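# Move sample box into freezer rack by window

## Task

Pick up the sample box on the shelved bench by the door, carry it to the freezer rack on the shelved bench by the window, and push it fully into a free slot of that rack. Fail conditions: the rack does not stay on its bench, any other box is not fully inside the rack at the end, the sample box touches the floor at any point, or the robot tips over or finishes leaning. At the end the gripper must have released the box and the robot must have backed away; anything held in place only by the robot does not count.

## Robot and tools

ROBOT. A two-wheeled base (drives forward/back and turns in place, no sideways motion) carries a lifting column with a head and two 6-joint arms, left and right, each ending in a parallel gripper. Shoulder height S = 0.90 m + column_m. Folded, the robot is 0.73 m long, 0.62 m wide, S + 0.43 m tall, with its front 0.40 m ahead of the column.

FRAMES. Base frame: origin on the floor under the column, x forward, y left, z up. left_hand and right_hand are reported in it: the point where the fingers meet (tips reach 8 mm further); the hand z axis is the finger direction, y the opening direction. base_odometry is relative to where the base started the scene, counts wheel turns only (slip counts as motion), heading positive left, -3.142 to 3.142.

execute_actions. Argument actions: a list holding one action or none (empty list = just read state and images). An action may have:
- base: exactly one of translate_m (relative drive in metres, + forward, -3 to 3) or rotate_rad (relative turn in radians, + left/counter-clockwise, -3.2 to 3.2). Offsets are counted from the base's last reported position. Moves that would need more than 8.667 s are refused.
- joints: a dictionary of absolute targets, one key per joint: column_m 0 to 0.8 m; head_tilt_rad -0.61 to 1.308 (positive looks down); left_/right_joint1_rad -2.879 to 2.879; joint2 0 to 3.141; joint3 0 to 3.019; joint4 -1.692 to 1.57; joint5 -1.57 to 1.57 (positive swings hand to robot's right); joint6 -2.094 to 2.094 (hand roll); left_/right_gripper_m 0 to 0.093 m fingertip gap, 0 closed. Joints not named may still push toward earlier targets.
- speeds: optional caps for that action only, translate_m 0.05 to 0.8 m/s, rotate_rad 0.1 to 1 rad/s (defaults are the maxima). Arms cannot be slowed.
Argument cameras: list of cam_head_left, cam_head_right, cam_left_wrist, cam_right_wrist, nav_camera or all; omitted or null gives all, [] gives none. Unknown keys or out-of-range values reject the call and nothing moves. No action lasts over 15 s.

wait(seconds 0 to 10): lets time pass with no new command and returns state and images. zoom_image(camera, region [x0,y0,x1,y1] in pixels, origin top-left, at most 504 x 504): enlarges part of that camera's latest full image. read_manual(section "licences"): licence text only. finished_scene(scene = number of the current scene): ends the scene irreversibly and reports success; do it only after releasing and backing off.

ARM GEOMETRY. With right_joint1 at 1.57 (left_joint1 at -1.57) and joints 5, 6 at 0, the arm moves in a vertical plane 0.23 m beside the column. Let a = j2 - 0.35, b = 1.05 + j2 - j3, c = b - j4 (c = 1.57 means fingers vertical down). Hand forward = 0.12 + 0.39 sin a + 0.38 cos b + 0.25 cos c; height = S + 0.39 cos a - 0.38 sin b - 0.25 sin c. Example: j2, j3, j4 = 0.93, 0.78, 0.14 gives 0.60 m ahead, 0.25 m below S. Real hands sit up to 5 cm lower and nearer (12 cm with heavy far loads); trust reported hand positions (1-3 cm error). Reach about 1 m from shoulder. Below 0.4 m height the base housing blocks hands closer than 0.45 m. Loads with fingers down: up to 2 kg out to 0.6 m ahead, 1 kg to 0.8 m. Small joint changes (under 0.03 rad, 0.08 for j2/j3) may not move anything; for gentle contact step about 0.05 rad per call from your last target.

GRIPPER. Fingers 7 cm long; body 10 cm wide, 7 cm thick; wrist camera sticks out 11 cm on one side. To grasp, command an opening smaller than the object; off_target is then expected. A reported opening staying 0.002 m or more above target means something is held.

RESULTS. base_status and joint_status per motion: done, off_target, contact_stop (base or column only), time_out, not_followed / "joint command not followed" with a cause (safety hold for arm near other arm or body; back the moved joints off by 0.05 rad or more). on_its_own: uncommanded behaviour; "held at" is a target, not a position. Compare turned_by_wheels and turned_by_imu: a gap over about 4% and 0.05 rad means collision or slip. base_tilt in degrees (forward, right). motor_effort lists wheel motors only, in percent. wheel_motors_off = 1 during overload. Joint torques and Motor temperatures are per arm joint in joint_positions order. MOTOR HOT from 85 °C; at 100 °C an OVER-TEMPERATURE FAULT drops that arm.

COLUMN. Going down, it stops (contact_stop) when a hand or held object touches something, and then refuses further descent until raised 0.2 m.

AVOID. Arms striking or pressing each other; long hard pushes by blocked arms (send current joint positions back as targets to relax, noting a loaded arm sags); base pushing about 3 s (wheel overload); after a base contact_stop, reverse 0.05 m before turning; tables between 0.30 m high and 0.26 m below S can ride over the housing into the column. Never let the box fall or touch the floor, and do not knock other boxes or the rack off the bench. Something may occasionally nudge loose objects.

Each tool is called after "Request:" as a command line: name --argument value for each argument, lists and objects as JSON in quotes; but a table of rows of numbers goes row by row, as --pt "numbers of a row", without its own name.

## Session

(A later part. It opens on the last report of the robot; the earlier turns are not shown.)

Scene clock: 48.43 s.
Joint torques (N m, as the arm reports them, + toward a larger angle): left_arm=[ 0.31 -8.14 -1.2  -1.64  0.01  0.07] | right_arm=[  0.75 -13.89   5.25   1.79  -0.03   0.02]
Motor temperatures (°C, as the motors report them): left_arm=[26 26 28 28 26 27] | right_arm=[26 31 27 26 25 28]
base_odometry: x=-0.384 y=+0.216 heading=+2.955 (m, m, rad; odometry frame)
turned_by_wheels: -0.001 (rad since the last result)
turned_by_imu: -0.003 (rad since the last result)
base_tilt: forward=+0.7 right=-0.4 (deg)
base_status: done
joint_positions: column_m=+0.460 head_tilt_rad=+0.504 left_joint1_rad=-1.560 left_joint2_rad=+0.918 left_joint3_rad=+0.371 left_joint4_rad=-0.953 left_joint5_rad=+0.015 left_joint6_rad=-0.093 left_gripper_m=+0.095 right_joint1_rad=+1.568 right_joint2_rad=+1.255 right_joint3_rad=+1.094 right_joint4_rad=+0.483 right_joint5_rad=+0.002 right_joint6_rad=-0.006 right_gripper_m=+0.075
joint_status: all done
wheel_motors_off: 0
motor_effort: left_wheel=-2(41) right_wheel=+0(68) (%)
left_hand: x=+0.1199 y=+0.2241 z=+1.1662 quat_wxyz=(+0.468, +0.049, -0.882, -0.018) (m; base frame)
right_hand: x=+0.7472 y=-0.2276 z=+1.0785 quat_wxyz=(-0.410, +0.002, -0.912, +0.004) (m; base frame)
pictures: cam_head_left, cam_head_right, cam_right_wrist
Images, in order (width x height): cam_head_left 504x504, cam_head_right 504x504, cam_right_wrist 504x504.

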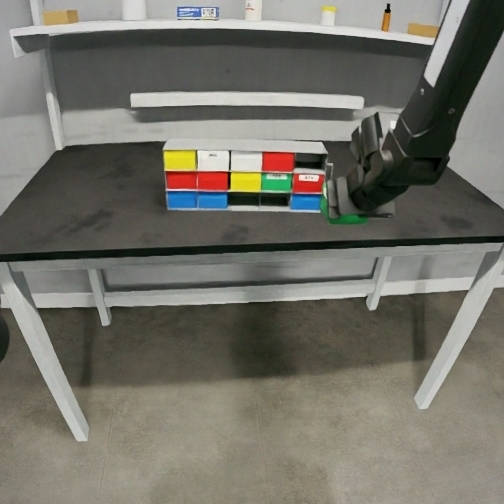

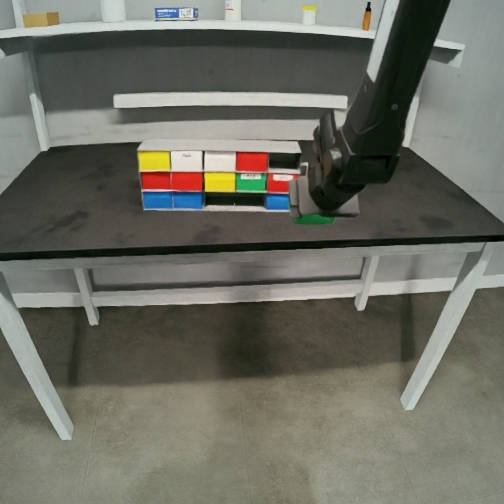

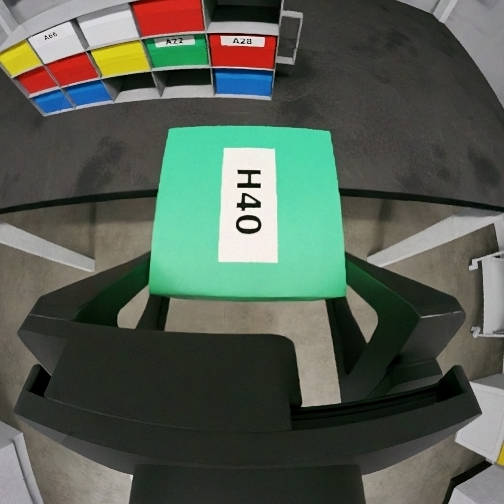

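Request:
execute_actions --actions '[{"base": {"rotate_rad": -0.593}}]' --cameras '[]'

Request:
execute_actions --actions '[{"base": {"translate_m": -0.214}}]' --cameras '[]'

Request:
execute_actions --actions '[{"base": {"rotate_rad": 0.503}}]' --cameras '[]'

Request:
execute_actions --actions '[{"base": {"translate_m": 0.27}, "speeds": {"translate_m": 0.3}}]' --cameras '["cam_head_left", "cam_right_wrist"]'

Scene clock: 56.97 s.
Joint torques (N m, as the arm reports them, + toward a larger angle): left_arm=[ 0.23 -7.89 -1.23 -1.64  0.01  0.08] | right_arm=[  0.77 -13.8    4.96   1.88  -0.03   0.02]
Motor temperatures (°C, as the motors report them): left_arm=[26 26 28 28 26 27] | right_arm=[26 31 27 26 25 28]
base_odometry: x=-0.384 y=+0.216 heading=+2.364 (m, m, rad; odometry frame)
turned_by_wheels: -0.591 (rad since the last result)
turned_by_imu: -0.584 (rad since the last result)
base_tilt: forward=+0.7 right=-0.3 (deg)
base_status: done
joint_positions: column_m=+0.460 head_tilt_rad=+0.504 left_joint1_rad=-1.560 left_joint2_rad=+0.918 left_joint3_rad=+0.371 left_joint4_rad=-0.953 left_joint5_rad=+0.015 left_joint6_rad=-0.093 left_gripper_m=+0.095 right_joint1_rad=+1.568 right_joint2_rad=+1.255 right_joint3_rad=+1.094 right_joint4_rad=+0.483 right_joint5_rad=+0.002 right_joint6_rad=-0.006 right_gripper_m=+0.075
joint_status: not commanded
wheel_motors_off: 0
motor_effort: left_wheel=+10(64) right_wheel=-7(73) (%)
left_hand: x=+0.1199 y=+0.2241 z=+1.1662 quat_wxyz=(+0.468, +0.049, -0.882, -0.018) (m; base frame)
right_hand: x=+0.7472 y=-0.2276 z=+1.0785 quat_wxyz=(-0.410, +0.002, -0.912, +0.004) (m; base frame)
pictures: none
No camera images: the call's "cameras" was empty. Leave "cameras" out to get every camera's image.

Scene clock: 58.87 s.
Joint torques (N m, as the arm reports them, + toward a larger angle): left_arm=[ 0.4  -8.37 -1.18 -1.7   0.02  0.07] | right_arm=[  0.62 -13.81   5.16   1.91  -0.03   0.02]
Motor temperatures (°C, as the motors report them): left_arm=[26 26 28 28 26 27] | right_arm=[26 31 27 26 25 28]
base_odometry: x=-0.232 y=+0.066 heading=+2.362 (m, m, rad; odometry frame)
turned_by_wheels: -0.002 (rad since the last result)
turned_by_imu: -0.002 (rad since the last result)
base_tilt: forward=+0.6 right=-0.4 (deg)
base_status: done
joint_positions: column_m=+0.460 head_tilt_rad=+0.505 left_joint1_rad=-1.560 left_joint2_rad=+0.918 left_joint3_rad=+0.368 left_joint4_rad=-0.953 left_joint5_rad=+0.015 left_joint6_rad=-0.093 left_gripper_m=+0.095 right_joint1_rad=+1.568 right_joint2_rad=+1.255 right_joint3_rad=+1.093 right_joint4_rad=+0.483 right_joint5_rad=+0.002 right_joint6_rad=-0.006 right_gripper_m=+0.075
joint_status: not commanded
wheel_motors_off: 0
motor_effort: left_wheel=-1(73) right_wheel=+0(74) (%)
left_hand: x=+0.1183 y=+0.2241 z=+1.1668 quat_wxyz=(+0.470, +0.049, -0.881, -0.018) (m; base frame)
right_hand: x=+0.7466 y=-0.2274 z=+1.0781 quat_wxyz=(-0.410, +0.002, -0.912, +0.004) (m; base frame)
pictures: none
No camera images: the call's "cameras" was empty. Leave "cameras" out to get every camera's image.

Scene clock: 60.97 s.
Joint torques (N m, as the arm reports them, + toward a larger angle): left_arm=[ 0.32 -7.94 -1.16 -1.65  0.01  0.07] | right_arm=[  0.69 -13.99   5.42   1.79  -0.03   0.02]
Motor temperatures (°C, as the motors report them): left_arm=[26 26 28 28 26 27] | right_arm=[26 31 27 26 25 28]
base_odometry: x=-0.232 y=+0.066 heading=+2.863 (m, m, rad; odometry frame)
turned_by_wheels: +0.501 (rad since the last result)
turned_by_imu: +0.495 (rad since the last result)
base_tilt: forward=+0.7 right=-0.3 (deg)
base_status: done
joint_positions: column_m=+0.460 head_tilt_rad=+0.505 left_joint1_rad=-1.560 left_joint2_rad=+0.918 left_joint3_rad=+0.368 left_joint4_rad=-0.953 left_joint5_rad=+0.015 left_joint6_rad=-0.093 left_gripper_m=+0.095 right_joint1_rad=+1.570 right_joint2_rad=+1.255 right_joint3_rad=+1.093 right_joint4_rad=+0.483 right_joint5_rad=+0.002 right_joint6_rad=-0.006 right_gripper_m=+0.075
joint_status: not commanded
wheel_motors_off: 0
motor_effort: left_wheel=-11(52) right_wheel=+10(77) (%)
left_hand: x=+0.1183 y=+0.2241 z=+1.1668 quat_wxyz=(+0.470, +0.049, -0.881, -0.018) (m; base frame)
right_hand: x=+0.7466 y=-0.2265 z=+1.0781 quat_wxyz=(-0.410, +0.002, -0.912, +0.003) (m; base frame)
pictures: none
No camera images: the call's "cameras" was empty. Leave "cameras" out to get every camera's image.

Scene clock: 63.13 s.
Joint torques (N m, as the arm reports them, + toward a larger angle): left_arm=[ 0.41 -8.13 -1.16 -1.56  0.02  0.08] | right_arm=[  0.61 -13.88   5.26   1.88  -0.03   0.02]
Motor temperatures (°C, as the motors report them): left_arm=[26 26 28 28 26 27] | right_arm=[26 32 27 26 25 28]
base_odometry: x=-0.492 y=+0.140 heading=+2.864 (m, m, rad; odometry frame)
turned_by_wheels: +0.001 (rad since the last result)
turned_by_imu: +0.001 (rad since the last result)
base_tilt: forward=+0.6 right=-0.3 (deg)
base_status: done
joint_positions: column_m=+0.460 head_tilt_rad=+0.505 left_joint1_rad=-1.560 left_joint2_rad=+0.918 left_joint3_rad=+0.371 left_joint4_rad=-0.953 left_joint5_rad=+0.015 left_joint6_rad=-0.093 left_gripper_m=+0.095 right_joint1_rad=+1.570 right_joint2_rad=+1.255 right_joint3_rad=+1.093 right_joint4_rad=+0.483 right_joint5_rad=+0.002 right_joint6_rad=-0.006 right_gripper_m=+0.075
joint_status: not commanded
wheel_motors_off: 0
motor_effort: left_wheel=+2(73) right_wheel=-2(71) (%)
left_hand: x=+0.1199 y=+0.2241 z=+1.1662 quat_wxyz=(+0.468, +0.049, -0.882, -0.018) (m; base frame)
right_hand: x=+0.7466 y=-0.2265 z=+1.0781 quat_wxyz=(-0.410, +0.002, -0.912, +0.003) (m; base frame)
pictures: cam_head_left, cam_right_wrist
Images, in order (width x height): cam_head_left 504x504, cam_right_wrist 504x504.

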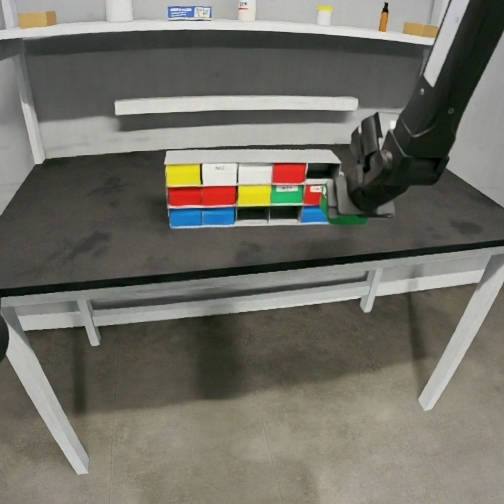

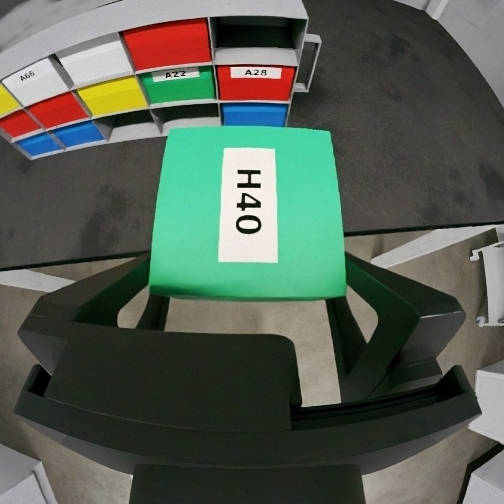

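Request:
zoom_image --camera "cam_right_wrist" --region '[160, 0, 350, 148]'

Request:
zoom_image --camera "cam_right_wrist" --region '[0, 0, 230, 180]'

Region (160, 0, 350, 148) of cam_right_wrist's 504x504 image, scaled by 2.653, with more detail than that image has; it fills the top 393 rows of this view, and the rest is white.

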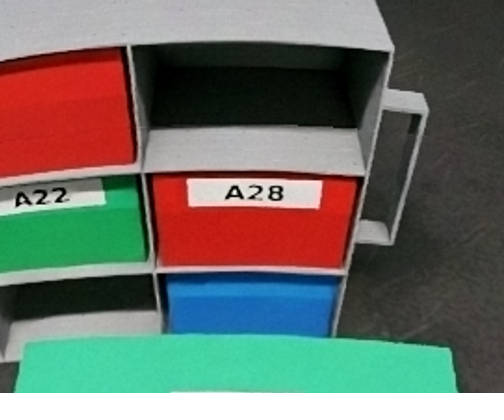

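Region (0, 0, 230, 180) of cam_right_wrist's 504x504 image, scaled by 2.191, with more detail than that image has; it fills the top 394 rows of this view, and the rest is white.

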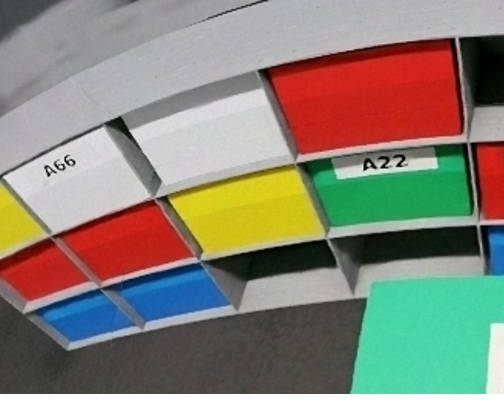

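Request:
execute_actions --actions '[{"base": {"translate_m": 0.125}, "joints": {"column_m": 0.445}, "speeds": {"translate_m": 0.13}}]' --cameras '["cam_right_wrist"]'

Request:
zoom_image --camera "cam_right_wrist" --region '[140, 40, 360, 180]'

Scene clock: 68.33 s.
Joint torques (N m, as the arm reports them, + toward a larger angle): left_arm=[ 0.22 -8.12 -1.33 -1.57  0.02  0.07] | right_arm=[  0.71 -14.08   4.99   1.81  -0.03   0.02]
Motor temperatures (°C, as the motors report them): left_arm=[26 26 28 28 26 27] | right_arm=[26 32 27 26 25 28]
base_odometry: x=-0.612 y=+0.174 heading=+2.866 (m, m, rad; odometry frame)
turned_by_wheels: +0.001 (rad since the last result)
turned_by_imu: +0.000 (rad since the last result)
base_tilt: forward=+0.6 right=-0.4 (deg)
base_status: done
joint_positions: column_m=+0.445 head_tilt_rad=+0.505 left_joint1_rad=-1.560 left_joint2_rad=+0.917 left_joint3_rad=+0.371 left_joint4_rad=-0.953 left_joint5_rad=+0.015 left_joint6_rad=-0.093 left_gripper_m=+0.095 right_joint1_rad=+1.570 right_joint2_rad=+1.255 right_joint3_rad=+1.093 right_joint4_rad=+0.483 right_joint5_rad=+0.002 right_joint6_rad=-0.006 right_gripper_m=+0.075
joint_status: all done
wheel_motors_off: 0
motor_effort: left_wheel=+3(34) right_wheel=+0(42) (%)
left_hand: x=+0.1199 y=+0.2241 z=+1.1513 quat_wxyz=(+0.468, +0.049, -0.882, -0.018) (m; base frame)
right_hand: x=+0.7464 y=-0.2265 z=+1.0631 quat_wxyz=(-0.410, +0.002, -0.912, +0.003) (m; base frame)
pictures: cam_right_wrist
Images, in order (width x height): cam_right_wrist 504x504.

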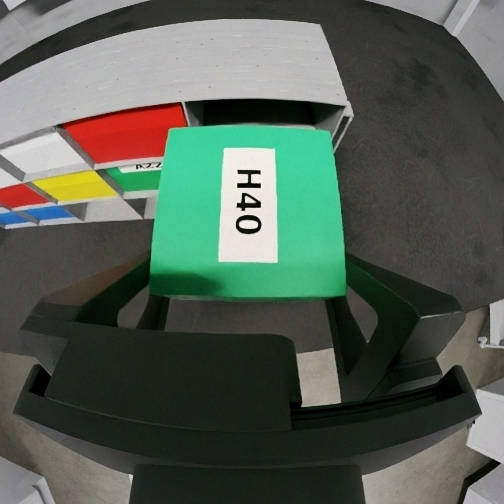

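Region (140, 40, 360, 180) of cam_right_wrist's 504x504 image, scaled by 2.291, with more detail than that image has; it fills the top 321 rows of this view, and the rest is white.

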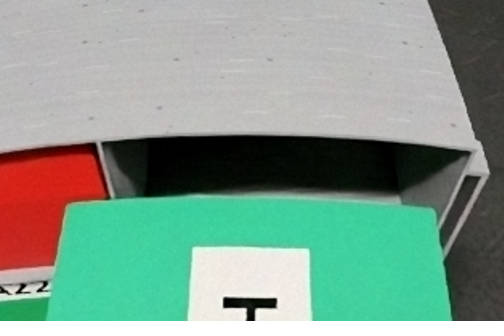

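Request:
execute_actions --actions '[{"base": {"rotate_rad": -0.0135}, "speeds": {"rotate_rad": 0.1}}]' --cameras '["cam_right_wrist"]'

Request:
zoom_image --camera "cam_right_wrist" --region '[140, 40, 360, 180]'

Scene clock: 71.33 s.
Joint torques (N m, as the arm reports them, + toward a larger angle): left_arm=[ 0.37 -8.43 -1.32 -1.64  0.02  0.05] | right_arm=[  0.64 -14.26   5.11   1.83  -0.03   0.02]
Motor temperatures (°C, as the motors report them): left_arm=[26 26 28 28 26 27] | right_arm=[26 32 27 26 25 28]
base_odometry: x=-0.612 y=+0.174 heading=+2.854 (m, m, rad; odometry frame)
turned_by_wheels: -0.012 (rad since the last result)
turned_by_imu: -0.012 (rad since the last result)
base_tilt: forward=+0.7 right=-0.3 (deg)
base_status: done
joint_positions: column_m=+0.445 head_tilt_rad=+0.505 left_joint1_rad=-1.560 left_joint2_rad=+0.917 left_joint3_rad=+0.371 left_joint4_rad=-0.953 left_joint5_rad=+0.015 left_joint6_rad=-0.093 left_gripper_m=+0.095 right_joint1_rad=+1.568 right_joint2_rad=+1.255 right_joint3_rad=+1.093 right_joint4_rad=+0.483 right_joint5_rad=+0.002 right_joint6_rad=-0.006 right_gripper_m=+0.075
joint_status: not commanded
wheel_motors_off: 0
motor_effort: left_wheel=+1(52) right_wheel=+0(48) (%)
left_hand: x=+0.1199 y=+0.2241 z=+1.1513 quat_wxyz=(+0.468, +0.049, -0.882, -0.018) (m; base frame)
right_hand: x=+0.7464 y=-0.2272 z=+1.0631 quat_wxyz=(-0.410, +0.002, -0.912, +0.003) (m; base frame)
pictures: cam_right_wrist
Images, in order (width x height): cam_right_wrist 504x504.

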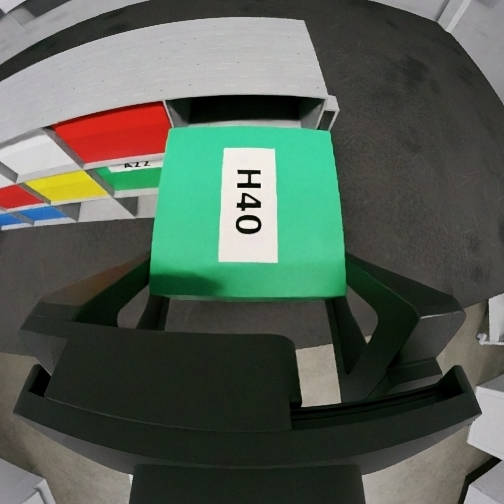

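Region (140, 40, 360, 180) of cam_right_wrist's 504x504 image, scaled by 2.291, with more detail than that image has; it fills the top 321 rows of this view, and the rest is white.

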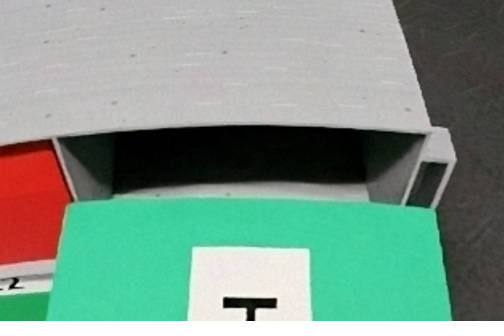

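Request:
execute_actions --actions '[{"base": {"rotate_rad": 0.0045}, "speeds": {"rotate_rad": 0.1}}]' --cameras '["cam_right_wrist"]'

Request:
zoom_image --camera "cam_right_wrist" --region '[140, 60, 360, 160]'

Scene clock: 73.20 s.
Joint torques (N m, as the arm reports them, + toward a larger angle): left_arm=[ 0.33 -8.31 -1.19 -1.59  0.02  0.08] | right_arm=[  0.33 -14.07   5.41   1.85  -0.04   0.02]
Motor temperatures (°C, as the motors report them): left_arm=[26 26 28 28 26 27] | right_arm=[26 32 27 26 25 28]
base_odometry: x=-0.612 y=+0.174 heading=+2.856 (m, m, rad; odometry frame)
turned_by_wheels: +0.002 (rad since the last result)
turned_by_imu: +0.001 (rad since the last result)
base_tilt: forward=+0.7 right=-0.4 (deg)
base_status: done
joint_positions: column_m=+0.445 head_tilt_rad=+0.505 left_joint1_rad=-1.560 left_joint2_rad=+0.917 left_joint3_rad=+0.371 left_joint4_rad=-0.953 left_joint5_rad=+0.015 left_joint6_rad=-0.093 left_gripper_m=+0.095 right_joint1_rad=+1.569 right_joint2_rad=+1.255 right_joint3_rad=+1.093 right_joint4_rad=+0.483 right_joint5_rad=+0.002 right_joint6_rad=-0.006 right_gripper_m=+0.075
joint_status: not commanded
wheel_motors_off: 0
motor_effort: left_wheel=-1(42) right_wheel=+0(43) (%)
left_hand: x=+0.1199 y=+0.2241 z=+1.1513 quat_wxyz=(+0.468, +0.049, -0.882, -0.018) (m; base frame)
right_hand: x=+0.7464 y=-0.2267 z=+1.0631 quat_wxyz=(-0.410, +0.002, -0.912, +0.003) (m; base frame)
pictures: cam_right_wrist
Images, in order (width x height): cam_right_wrist 504x504.

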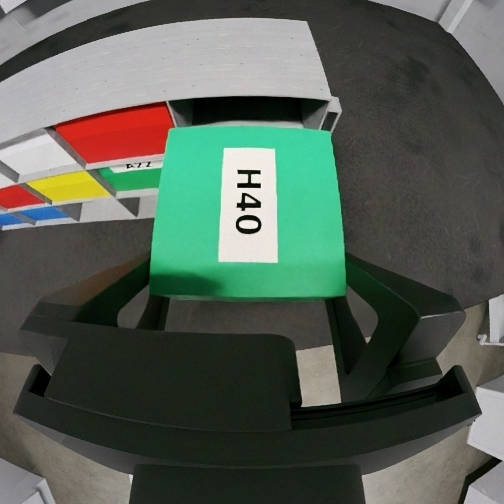

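Region (140, 60, 360, 160) of cam_right_wrist's 504x504 image, scaled by 2.291, with more detail than that image has; it fills the top 229 rows of this view, and the rest is white.

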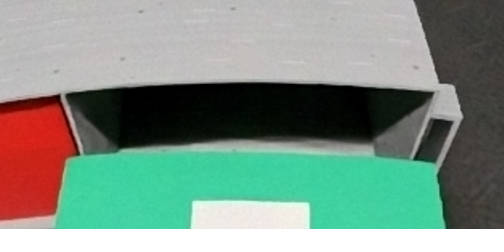

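Request:
execute_actions --actions '[{"base": {"translate_m": 0.03}, "joints": {"column_m": 0.446}, "speeds": {"translate_m": 0.05}}]' --cameras '["cam_right_wrist"]'

Request:
zoom_image --camera "cam_right_wrist" --region '[130, 80, 370, 200]'

Scene clock: 76.27 s.
Joint torques (N m, as the arm reports them, + toward a larger angle): left_arm=[ 0.26 -8.16 -0.88 -1.55  0.02  0.08] | right_arm=[  0.68 -14.49   5.32   1.82  -0.03   0.02]
Motor temperatures (°C, as the motors report them): left_arm=[26 26 28 28 26 27] | right_arm=[26 32 27 26 25 28]
base_odometry: x=-0.641 y=+0.182 heading=+2.853 (m, m, rad; odometry frame)
turned_by_wheels: -0.003 (rad since the last result)
turned_by_imu: -0.003 (rad since the last result)
base_tilt: forward=+0.6 right=-0.3 (deg)
base_status: done
joint_positions: column_m=+0.446 head_tilt_rad=+0.505 left_joint1_rad=-1.560 left_joint2_rad=+0.917 left_joint3_rad=+0.370 left_joint4_rad=-0.953 left_joint5_rad=+0.015 left_joint6_rad=-0.093 left_gripper_m=+0.095 right_joint1_rad=+1.569 right_joint2_rad=+1.255 right_joint3_rad=+1.092 right_joint4_rad=+0.483 right_joint5_rad=+0.002 right_joint6_rad=-0.006 right_gripper_m=+0.075
joint_status: all done
wheel_motors_off: 0
motor_effort: left_wheel=-2(65) right_wheel=+0(53) (%)
left_hand: x=+0.1193 y=+0.2241 z=+1.1524 quat_wxyz=(+0.469, +0.049, -0.882, -0.018) (m; base frame)
right_hand: x=+0.7462 y=-0.2269 z=+1.0639 quat_wxyz=(-0.410, +0.002, -0.912, +0.003) (m; base frame)
pictures: cam_right_wrist
Images, in order (width x height): cam_right_wrist 504x504.

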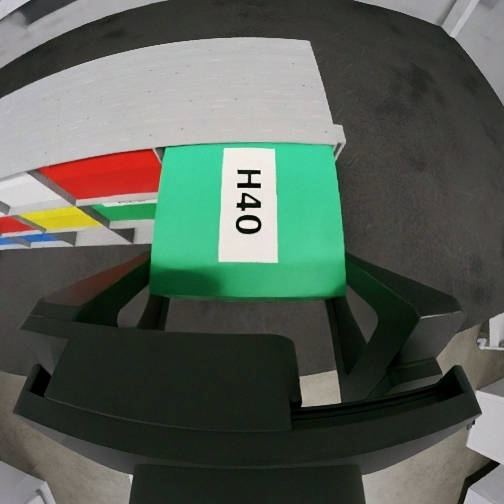

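Region (130, 80, 370, 200) of cam_right_wrist's 504x504 image, scaled by 2.100, with more detail than that image has.

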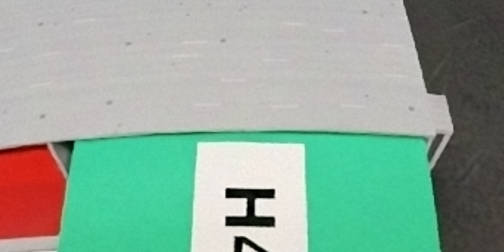

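Request:
execute_actions --actions '[{"base": {"translate_m": 0.03}, "speeds": {"translate_m": 0.05}}]' --cameras '["cam_right_wrist"]'

Scene clock: 78.30 s.
Joint torques (N m, as the arm reports them, + toward a larger angle): left_arm=[ 0.16 -7.71 -1.03 -1.6   0.02  0.07] | right_arm=[  0.62 -13.84   5.32   1.84   0.15   0.02]
Motor temperatures (°C, as the motors report them): left_arm=[26 26 28 28 26 27] | right_arm=[26 32 27 26 25 28]
base_odometry: x=-0.670 y=+0.191 heading=+2.851 (m, m, rad; odometry frame)
turned_by_wheels: -0.002 (rad since the last result)
turned_by_imu: -0.003 (rad since the last result)
base_tilt: forward=+0.7 right=-0.4 (deg)
base_status: done
joint_positions: column_m=+0.446 head_tilt_rad=+0.505 left_joint1_rad=-1.560 left_joint2_rad=+0.917 left_joint3_rad=+0.371 left_joint4_rad=-0.953 left_joint5_rad=+0.015 left_joint6_rad=-0.093 left_gripper_m=+0.095 right_joint1_rad=+1.571 right_joint2_rad=+1.255 right_joint3_rad=+1.092 right_joint4_rad=+0.483 right_joint5_rad=-0.003 right_joint6_rad=-0.006 right_gripper_m=+0.075
joint_status: not commanded
wheel_motors_off: 0
motor_effort: left_wheel=-3(60) right_wheel=+3(52) (%)
left_hand: x=+0.1195 y=+0.2241 z=+1.1524 quat_wxyz=(+0.468, +0.049, -0.882, -0.018) (m; base frame)
right_hand: x=+0.7460 y=-0.2248 z=+1.0638 quat_wxyz=(-0.409, +0.003, -0.912, +0.000) (m; base frame)
pictures: cam_right_wrist
Images, in order (width x height): cam_right_wrist 504x504.

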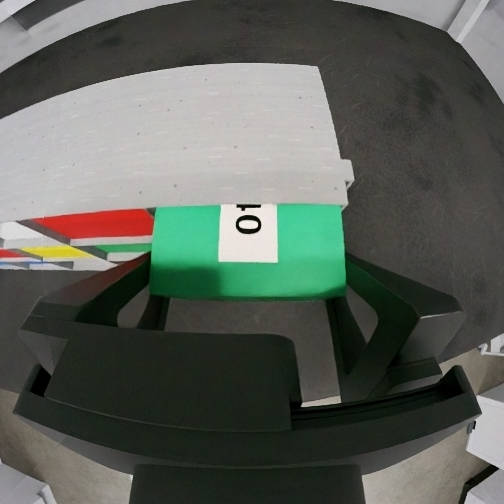

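Request:
execute_actions --actions '[{"joints": {"right_gripper_m": 0.093}}]' --cameras '[]'

Request:
execute_actions --actions '[{"base": {"translate_m": -0.05}, "joints": {"column_m": 0.445}, "speeds": {"translate_m": 0.1}}]' --cameras '["cam_right_wrist"]'

Scene clock: 83.57 s.
Joint torques (N m, as the arm reports them, + toward a larger angle): left_arm=[ 0.2  -7.84 -1.19 -1.63  0.04  0.07] | right_arm=[  0.54 -14.1    5.29   1.93   0.15   0.02]
Motor temperatures (°C, as the motors report them): left_arm=[26 26 28 28 26 27] | right_arm=[26 32 27 26 25 28]
base_odometry: x=-0.670 y=+0.191 heading=+2.851 (m, m, rad; odometry frame)
turned_by_wheels: +0.000 (rad since the last result)
turned_by_imu: -0.001 (rad since the last result)
base_tilt: forward=+0.6 right=-0.3 (deg)
base_status: not commanded
joint_positions: column_m=+0.446 head_tilt_rad=+0.505 left_joint1_rad=-1.560 left_joint2_rad=+0.917 left_joint3_rad=+0.371 left_joint4_rad=-0.953 left_joint5_rad=+0.015 left_joint6_rad=-0.093 left_gripper_m=+0.095 right_joint1_rad=+1.571 right_joint2_rad=+1.255 right_joint3_rad=+1.092 right_joint4_rad=+0.483 right_joint5_rad=-0.003 right_joint6_rad=-0.006 right_gripper_m=+0.093
joint_status: all done
wheel_motors_off: 0
motor_effort: left_wheel=-2(3) right_wheel=+3(2) (%)
left_hand: x=+0.1195 y=+0.2241 z=+1.1524 quat_wxyz=(+0.468, +0.049, -0.882, -0.018) (m; base frame)
right_hand: x=+0.7460 y=-0.2248 z=+1.0638 quat_wxyz=(-0.409, +0.003, -0.912, +0.000) (m; base frame)
pictures: none
No camera images: the call's "cameras" was empty. Leave "cameras" out to get every camera's image.

Scene clock: 85.03 s.
Joint torques (N m, as the arm reports them, + toward a larger angle): left_arm=[ 0.28 -8.04 -1.02 -1.62  0.    0.07] | right_arm=[  0.9  -14.26   5.33   1.78   0.15   0.02]
Motor temperatures (°C, as the motors report them): left_arm=[26 26 28 28 26 27] | right_arm=[26 32 27 26 25 28]
base_odometry: x=-0.622 y=+0.177 heading=+2.853 (m, m, rad; odometry frame)
turned_by_wheels: +0.002 (rad since the last result)
turned_by_imu: +0.002 (rad since the last result)
base_tilt: forward=+0.7 right=-0.3 (deg)
base_status: done
joint_positions: column_m=+0.445 head_tilt_rad=+0.505 left_joint1_rad=-1.560 left_joint2_rad=+0.917 left_joint3_rad=+0.369 left_joint4_rad=-0.953 left_joint5_rad=+0.015 left_joint6_rad=-0.093 left_gripper_m=+0.095 right_joint1_rad=+1.571 right_joint2_rad=+1.255 right_joint3_rad=+1.092 right_joint4_rad=+0.483 right_joint5_rad=-0.003 right_joint6_rad=-0.006 right_gripper_m=+0.093
joint_status: all done
wheel_motors_off: 0
motor_effort: left_wheel=+3(59) right_wheel=-5(40) (%)
left_hand: x=+0.1189 y=+0.2241 z=+1.1517 quat_wxyz=(+0.469, +0.049, -0.882, -0.018) (m; base frame)
right_hand: x=+0.7460 y=-0.2248 z=+1.0628 quat_wxyz=(-0.409, +0.003, -0.912, +0.000) (m; base frame)
pictures: cam_right_wrist
Images, in order (width x height): cam_right_wrist 504x504.

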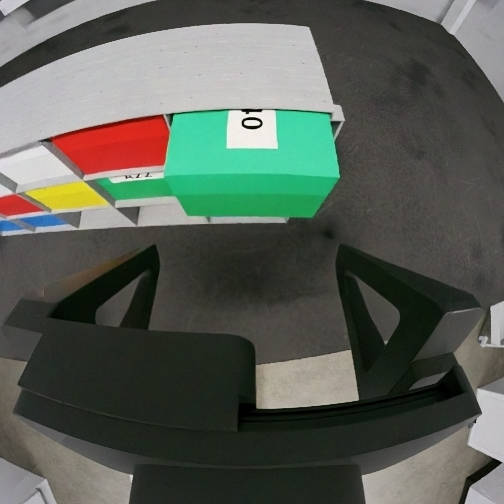

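Request:
execute_actions --actions '[{"base": {"translate_m": 0.065}, "joints": {"right_gripper_m": 0.035}, "speeds": {"translate_m": 0.05}}]' --cameras '["cam_right_wrist", "cam_head_left"]'

Scene clock: 87.67 s.
Joint torques (N m, as the arm reports them, + toward a larger angle): left_arm=[ 0.37 -7.96 -1.15 -1.63  0.01  0.06] | right_arm=[  0.66 -14.14   5.25   1.82   0.15   0.02]
Motor temperatures (°C, as the motors report them): left_arm=[26 26 28 28 26 27] | right_arm=[26 32 27 26 25 28]
base_odometry: x=-0.684 y=+0.195 heading=+2.850 (m, m, rad; odometry frame)
turned_by_wheels: -0.002 (rad since the last result)
turned_by_imu: -0.003 (rad since the last result)
base_tilt: forward=+0.7 right=-0.4 (deg)
base_status: done
joint_positions: column_m=+0.445 head_tilt_rad=+0.505 left_joint1_rad=-1.560 left_joint2_rad=+0.917 left_joint3_rad=+0.371 left_joint4_rad=-0.953 left_joint5_rad=+0.015 left_joint6_rad=-0.093 left_gripper_m=+0.095 right_joint1_rad=+1.571 right_joint2_rad=+1.255 right_joint3_rad=+1.092 right_joint4_rad=+0.483 right_joint5_rad=-0.003 right_joint6_rad=-0.006 right_gripper_m=+0.035
joint_status: all done
wheel_motors_off: 0
motor_effort: left_wheel=-3(59) right_wheel=+4(56) (%)
left_hand: x=+0.1195 y=+0.2241 z=+1.1514 quat_wxyz=(+0.468, +0.049, -0.882, -0.018) (m; base frame)
right_hand: x=+0.7460 y=-0.2248 z=+1.0628 quat_wxyz=(-0.409, +0.003, -0.912, +0.000) (m; base frame)
pictures: cam_head_left, cam_right_wrist
Images, in order (width x height): cam_head_left 504x504, cam_right_wrist 504x504.

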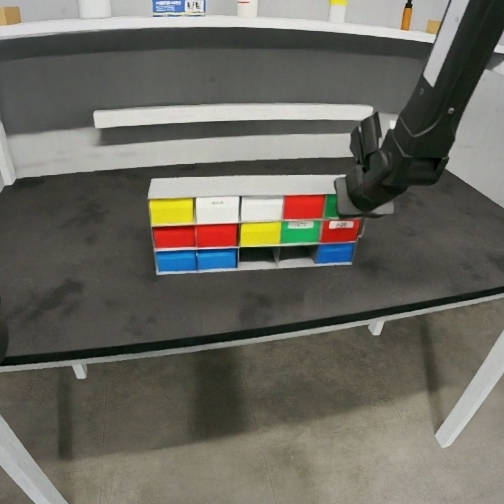

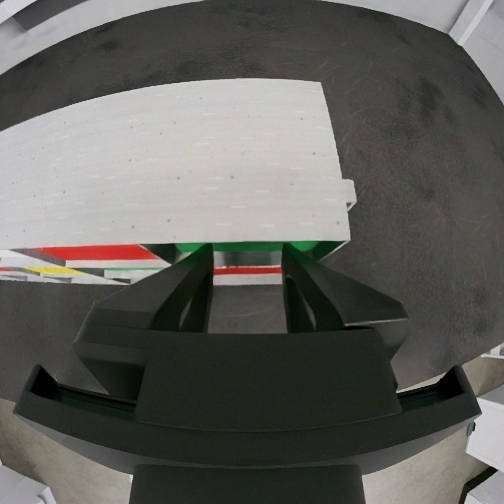

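Request:
zoom_image --camera "cam_right_wrist" --region '[120, 210, 370, 310]'

Region (120, 210, 370, 310) of cam_right_wrist's 504x504 image, scaled by 2.016, with more detail than that image has; it fills the top 202 rows of this view, and the rest is white.

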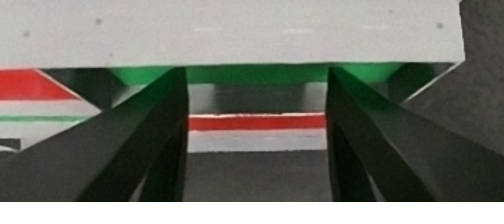

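Request:
execute_actions --actions '[{"base": {"translate_m": 0.004}, "speeds": {"translate_m": 0.05}}]' --cameras '[]'

Request:
execute_actions --actions '[{"base": {"translate_m": -0.4}}]' --cameras '["cam_right_wrist", "cam_head_left"]'

Request:
zoom_image --camera "cam_head_left" --region '[140, 110, 380, 240]'

Scene clock: 90.33 s.
Joint torques (N m, as the arm reports them, + toward a larger angle): left_arm=[ 0.37 -8.09 -1.08 -1.54  0.03  0.06] | right_arm=[  0.6  -13.97   5.25   1.81   0.15   0.02]
Motor temperatures (°C, as the motors report them): left_arm=[26 26 28 28 26 27] | right_arm=[26 32 27 26 25 28]
base_odometry: x=-0.688 y=+0.196 heading=+2.850 (m, m, rad; odometry frame)
turned_by_wheels: +0.000 (rad since the last result)
turned_by_imu: -0.001 (rad since the last result)
base_tilt: forward=+0.7 right=-0.3 (deg)
base_status: done
joint_positions: column_m=+0.445 head_tilt_rad=+0.505 left_joint1_rad=-1.560 left_joint2_rad=+0.917 left_joint3_rad=+0.371 left_joint4_rad=-0.953 left_joint5_rad=+0.015 left_joint6_rad=-0.093 left_gripper_m=+0.095 right_joint1_rad=+1.571 right_joint2_rad=+1.255 right_joint3_rad=+1.091 right_joint4_rad=+0.483 right_joint5_rad=-0.003 right_joint6_rad=-0.006 right_gripper_m=+0.035
joint_status: not commanded
wheel_motors_off: 0
motor_effort: left_wheel=+0(37) right_wheel=+1(35) (%)
left_hand: x=+0.1197 y=+0.2241 z=+1.1513 quat_wxyz=(+0.468, +0.049, -0.882, -0.018) (m; base frame)
right_hand: x=+0.7456 y=-0.2248 z=+1.0626 quat_wxyz=(-0.409, +0.003, -0.913, +0.000) (m; base frame)
pictures: none
No camera images: the call's "cameras" was empty. Leave "cameras" out to get every camera's image.

Scene clock: 92.67 s.
Joint torques (N m, as the arm reports them, + toward a larger angle): left_arm=[ 0.36 -7.93 -1.12 -1.63  0.02  0.08] | right_arm=[  0.71 -14.28   5.41   1.79   0.15   0.02]
Motor temperatures (°C, as the motors report them): left_arm=[26 26 28 28 26 27] | right_arm=[26 32 27 26 25 28]
base_odometry: x=-0.305 y=+0.081 heading=+2.847 (m, m, rad; odometry frame)
turned_by_wheels: -0.003 (rad since the last result)
turned_by_imu: -0.002 (rad since the last result)
base_tilt: forward=+0.7 right=-0.3 (deg)
base_status: done
joint_positions: column_m=+0.445 head_tilt_rad=+0.505 left_joint1_rad=-1.560 left_joint2_rad=+0.917 left_joint3_rad=+0.369 left_joint4_rad=-0.953 left_joint5_rad=+0.015 left_joint6_rad=-0.093 left_gripper_m=+0.095 right_joint1_rad=+1.571 right_joint2_rad=+1.255 right_joint3_rad=+1.091 right_joint4_rad=+0.483 right_joint5_rad=-0.003 right_joint6_rad=-0.006 right_gripper_m=+0.035
joint_status: not commanded
wheel_motors_off: 0
motor_effort: left_wheel=-2(74) right_wheel=+2(71) (%)
left_hand: x=+0.1188 y=+0.2241 z=+1.1517 quat_wxyz=(+0.469, +0.049, -0.882, -0.018) (m; base frame)
right_hand: x=+0.7454 y=-0.2248 z=+1.0625 quat_wxyz=(-0.409, +0.003, -0.913, +0.000) (m; base frame)
pictures: cam_head_left, cam_right_wrist
Images, in order (width x height): cam_head_left 504x504, cam_right_wrist 504x504.

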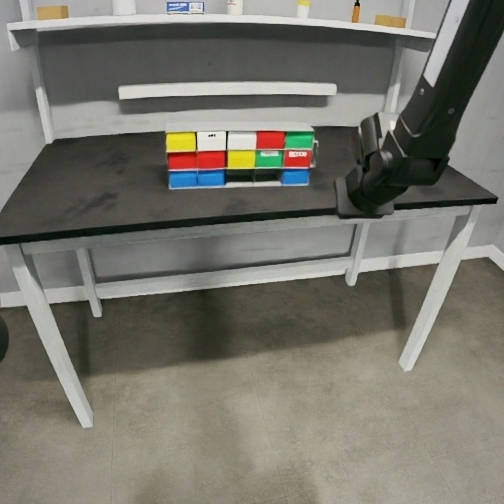

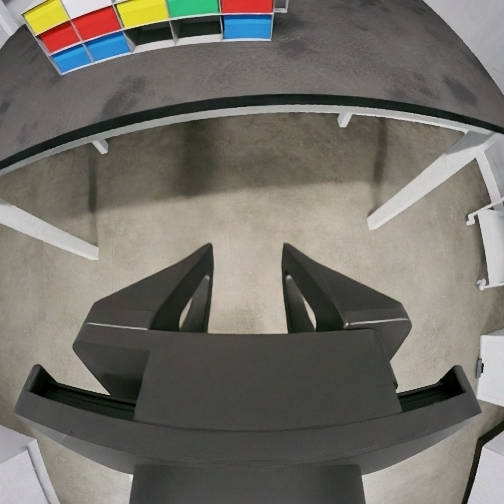

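Region (140, 110, 380, 240) of cam_head_left's 504x504 image, scaled by 2.100, with more detail than that image has; it fills the top 273 rows of this view, and the rest is white.

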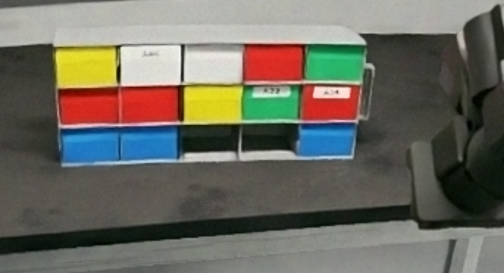

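All boxes appear fully seated and the robot is clear.

Request:
finished_scene --scene 2

The scene is finished: the task was done.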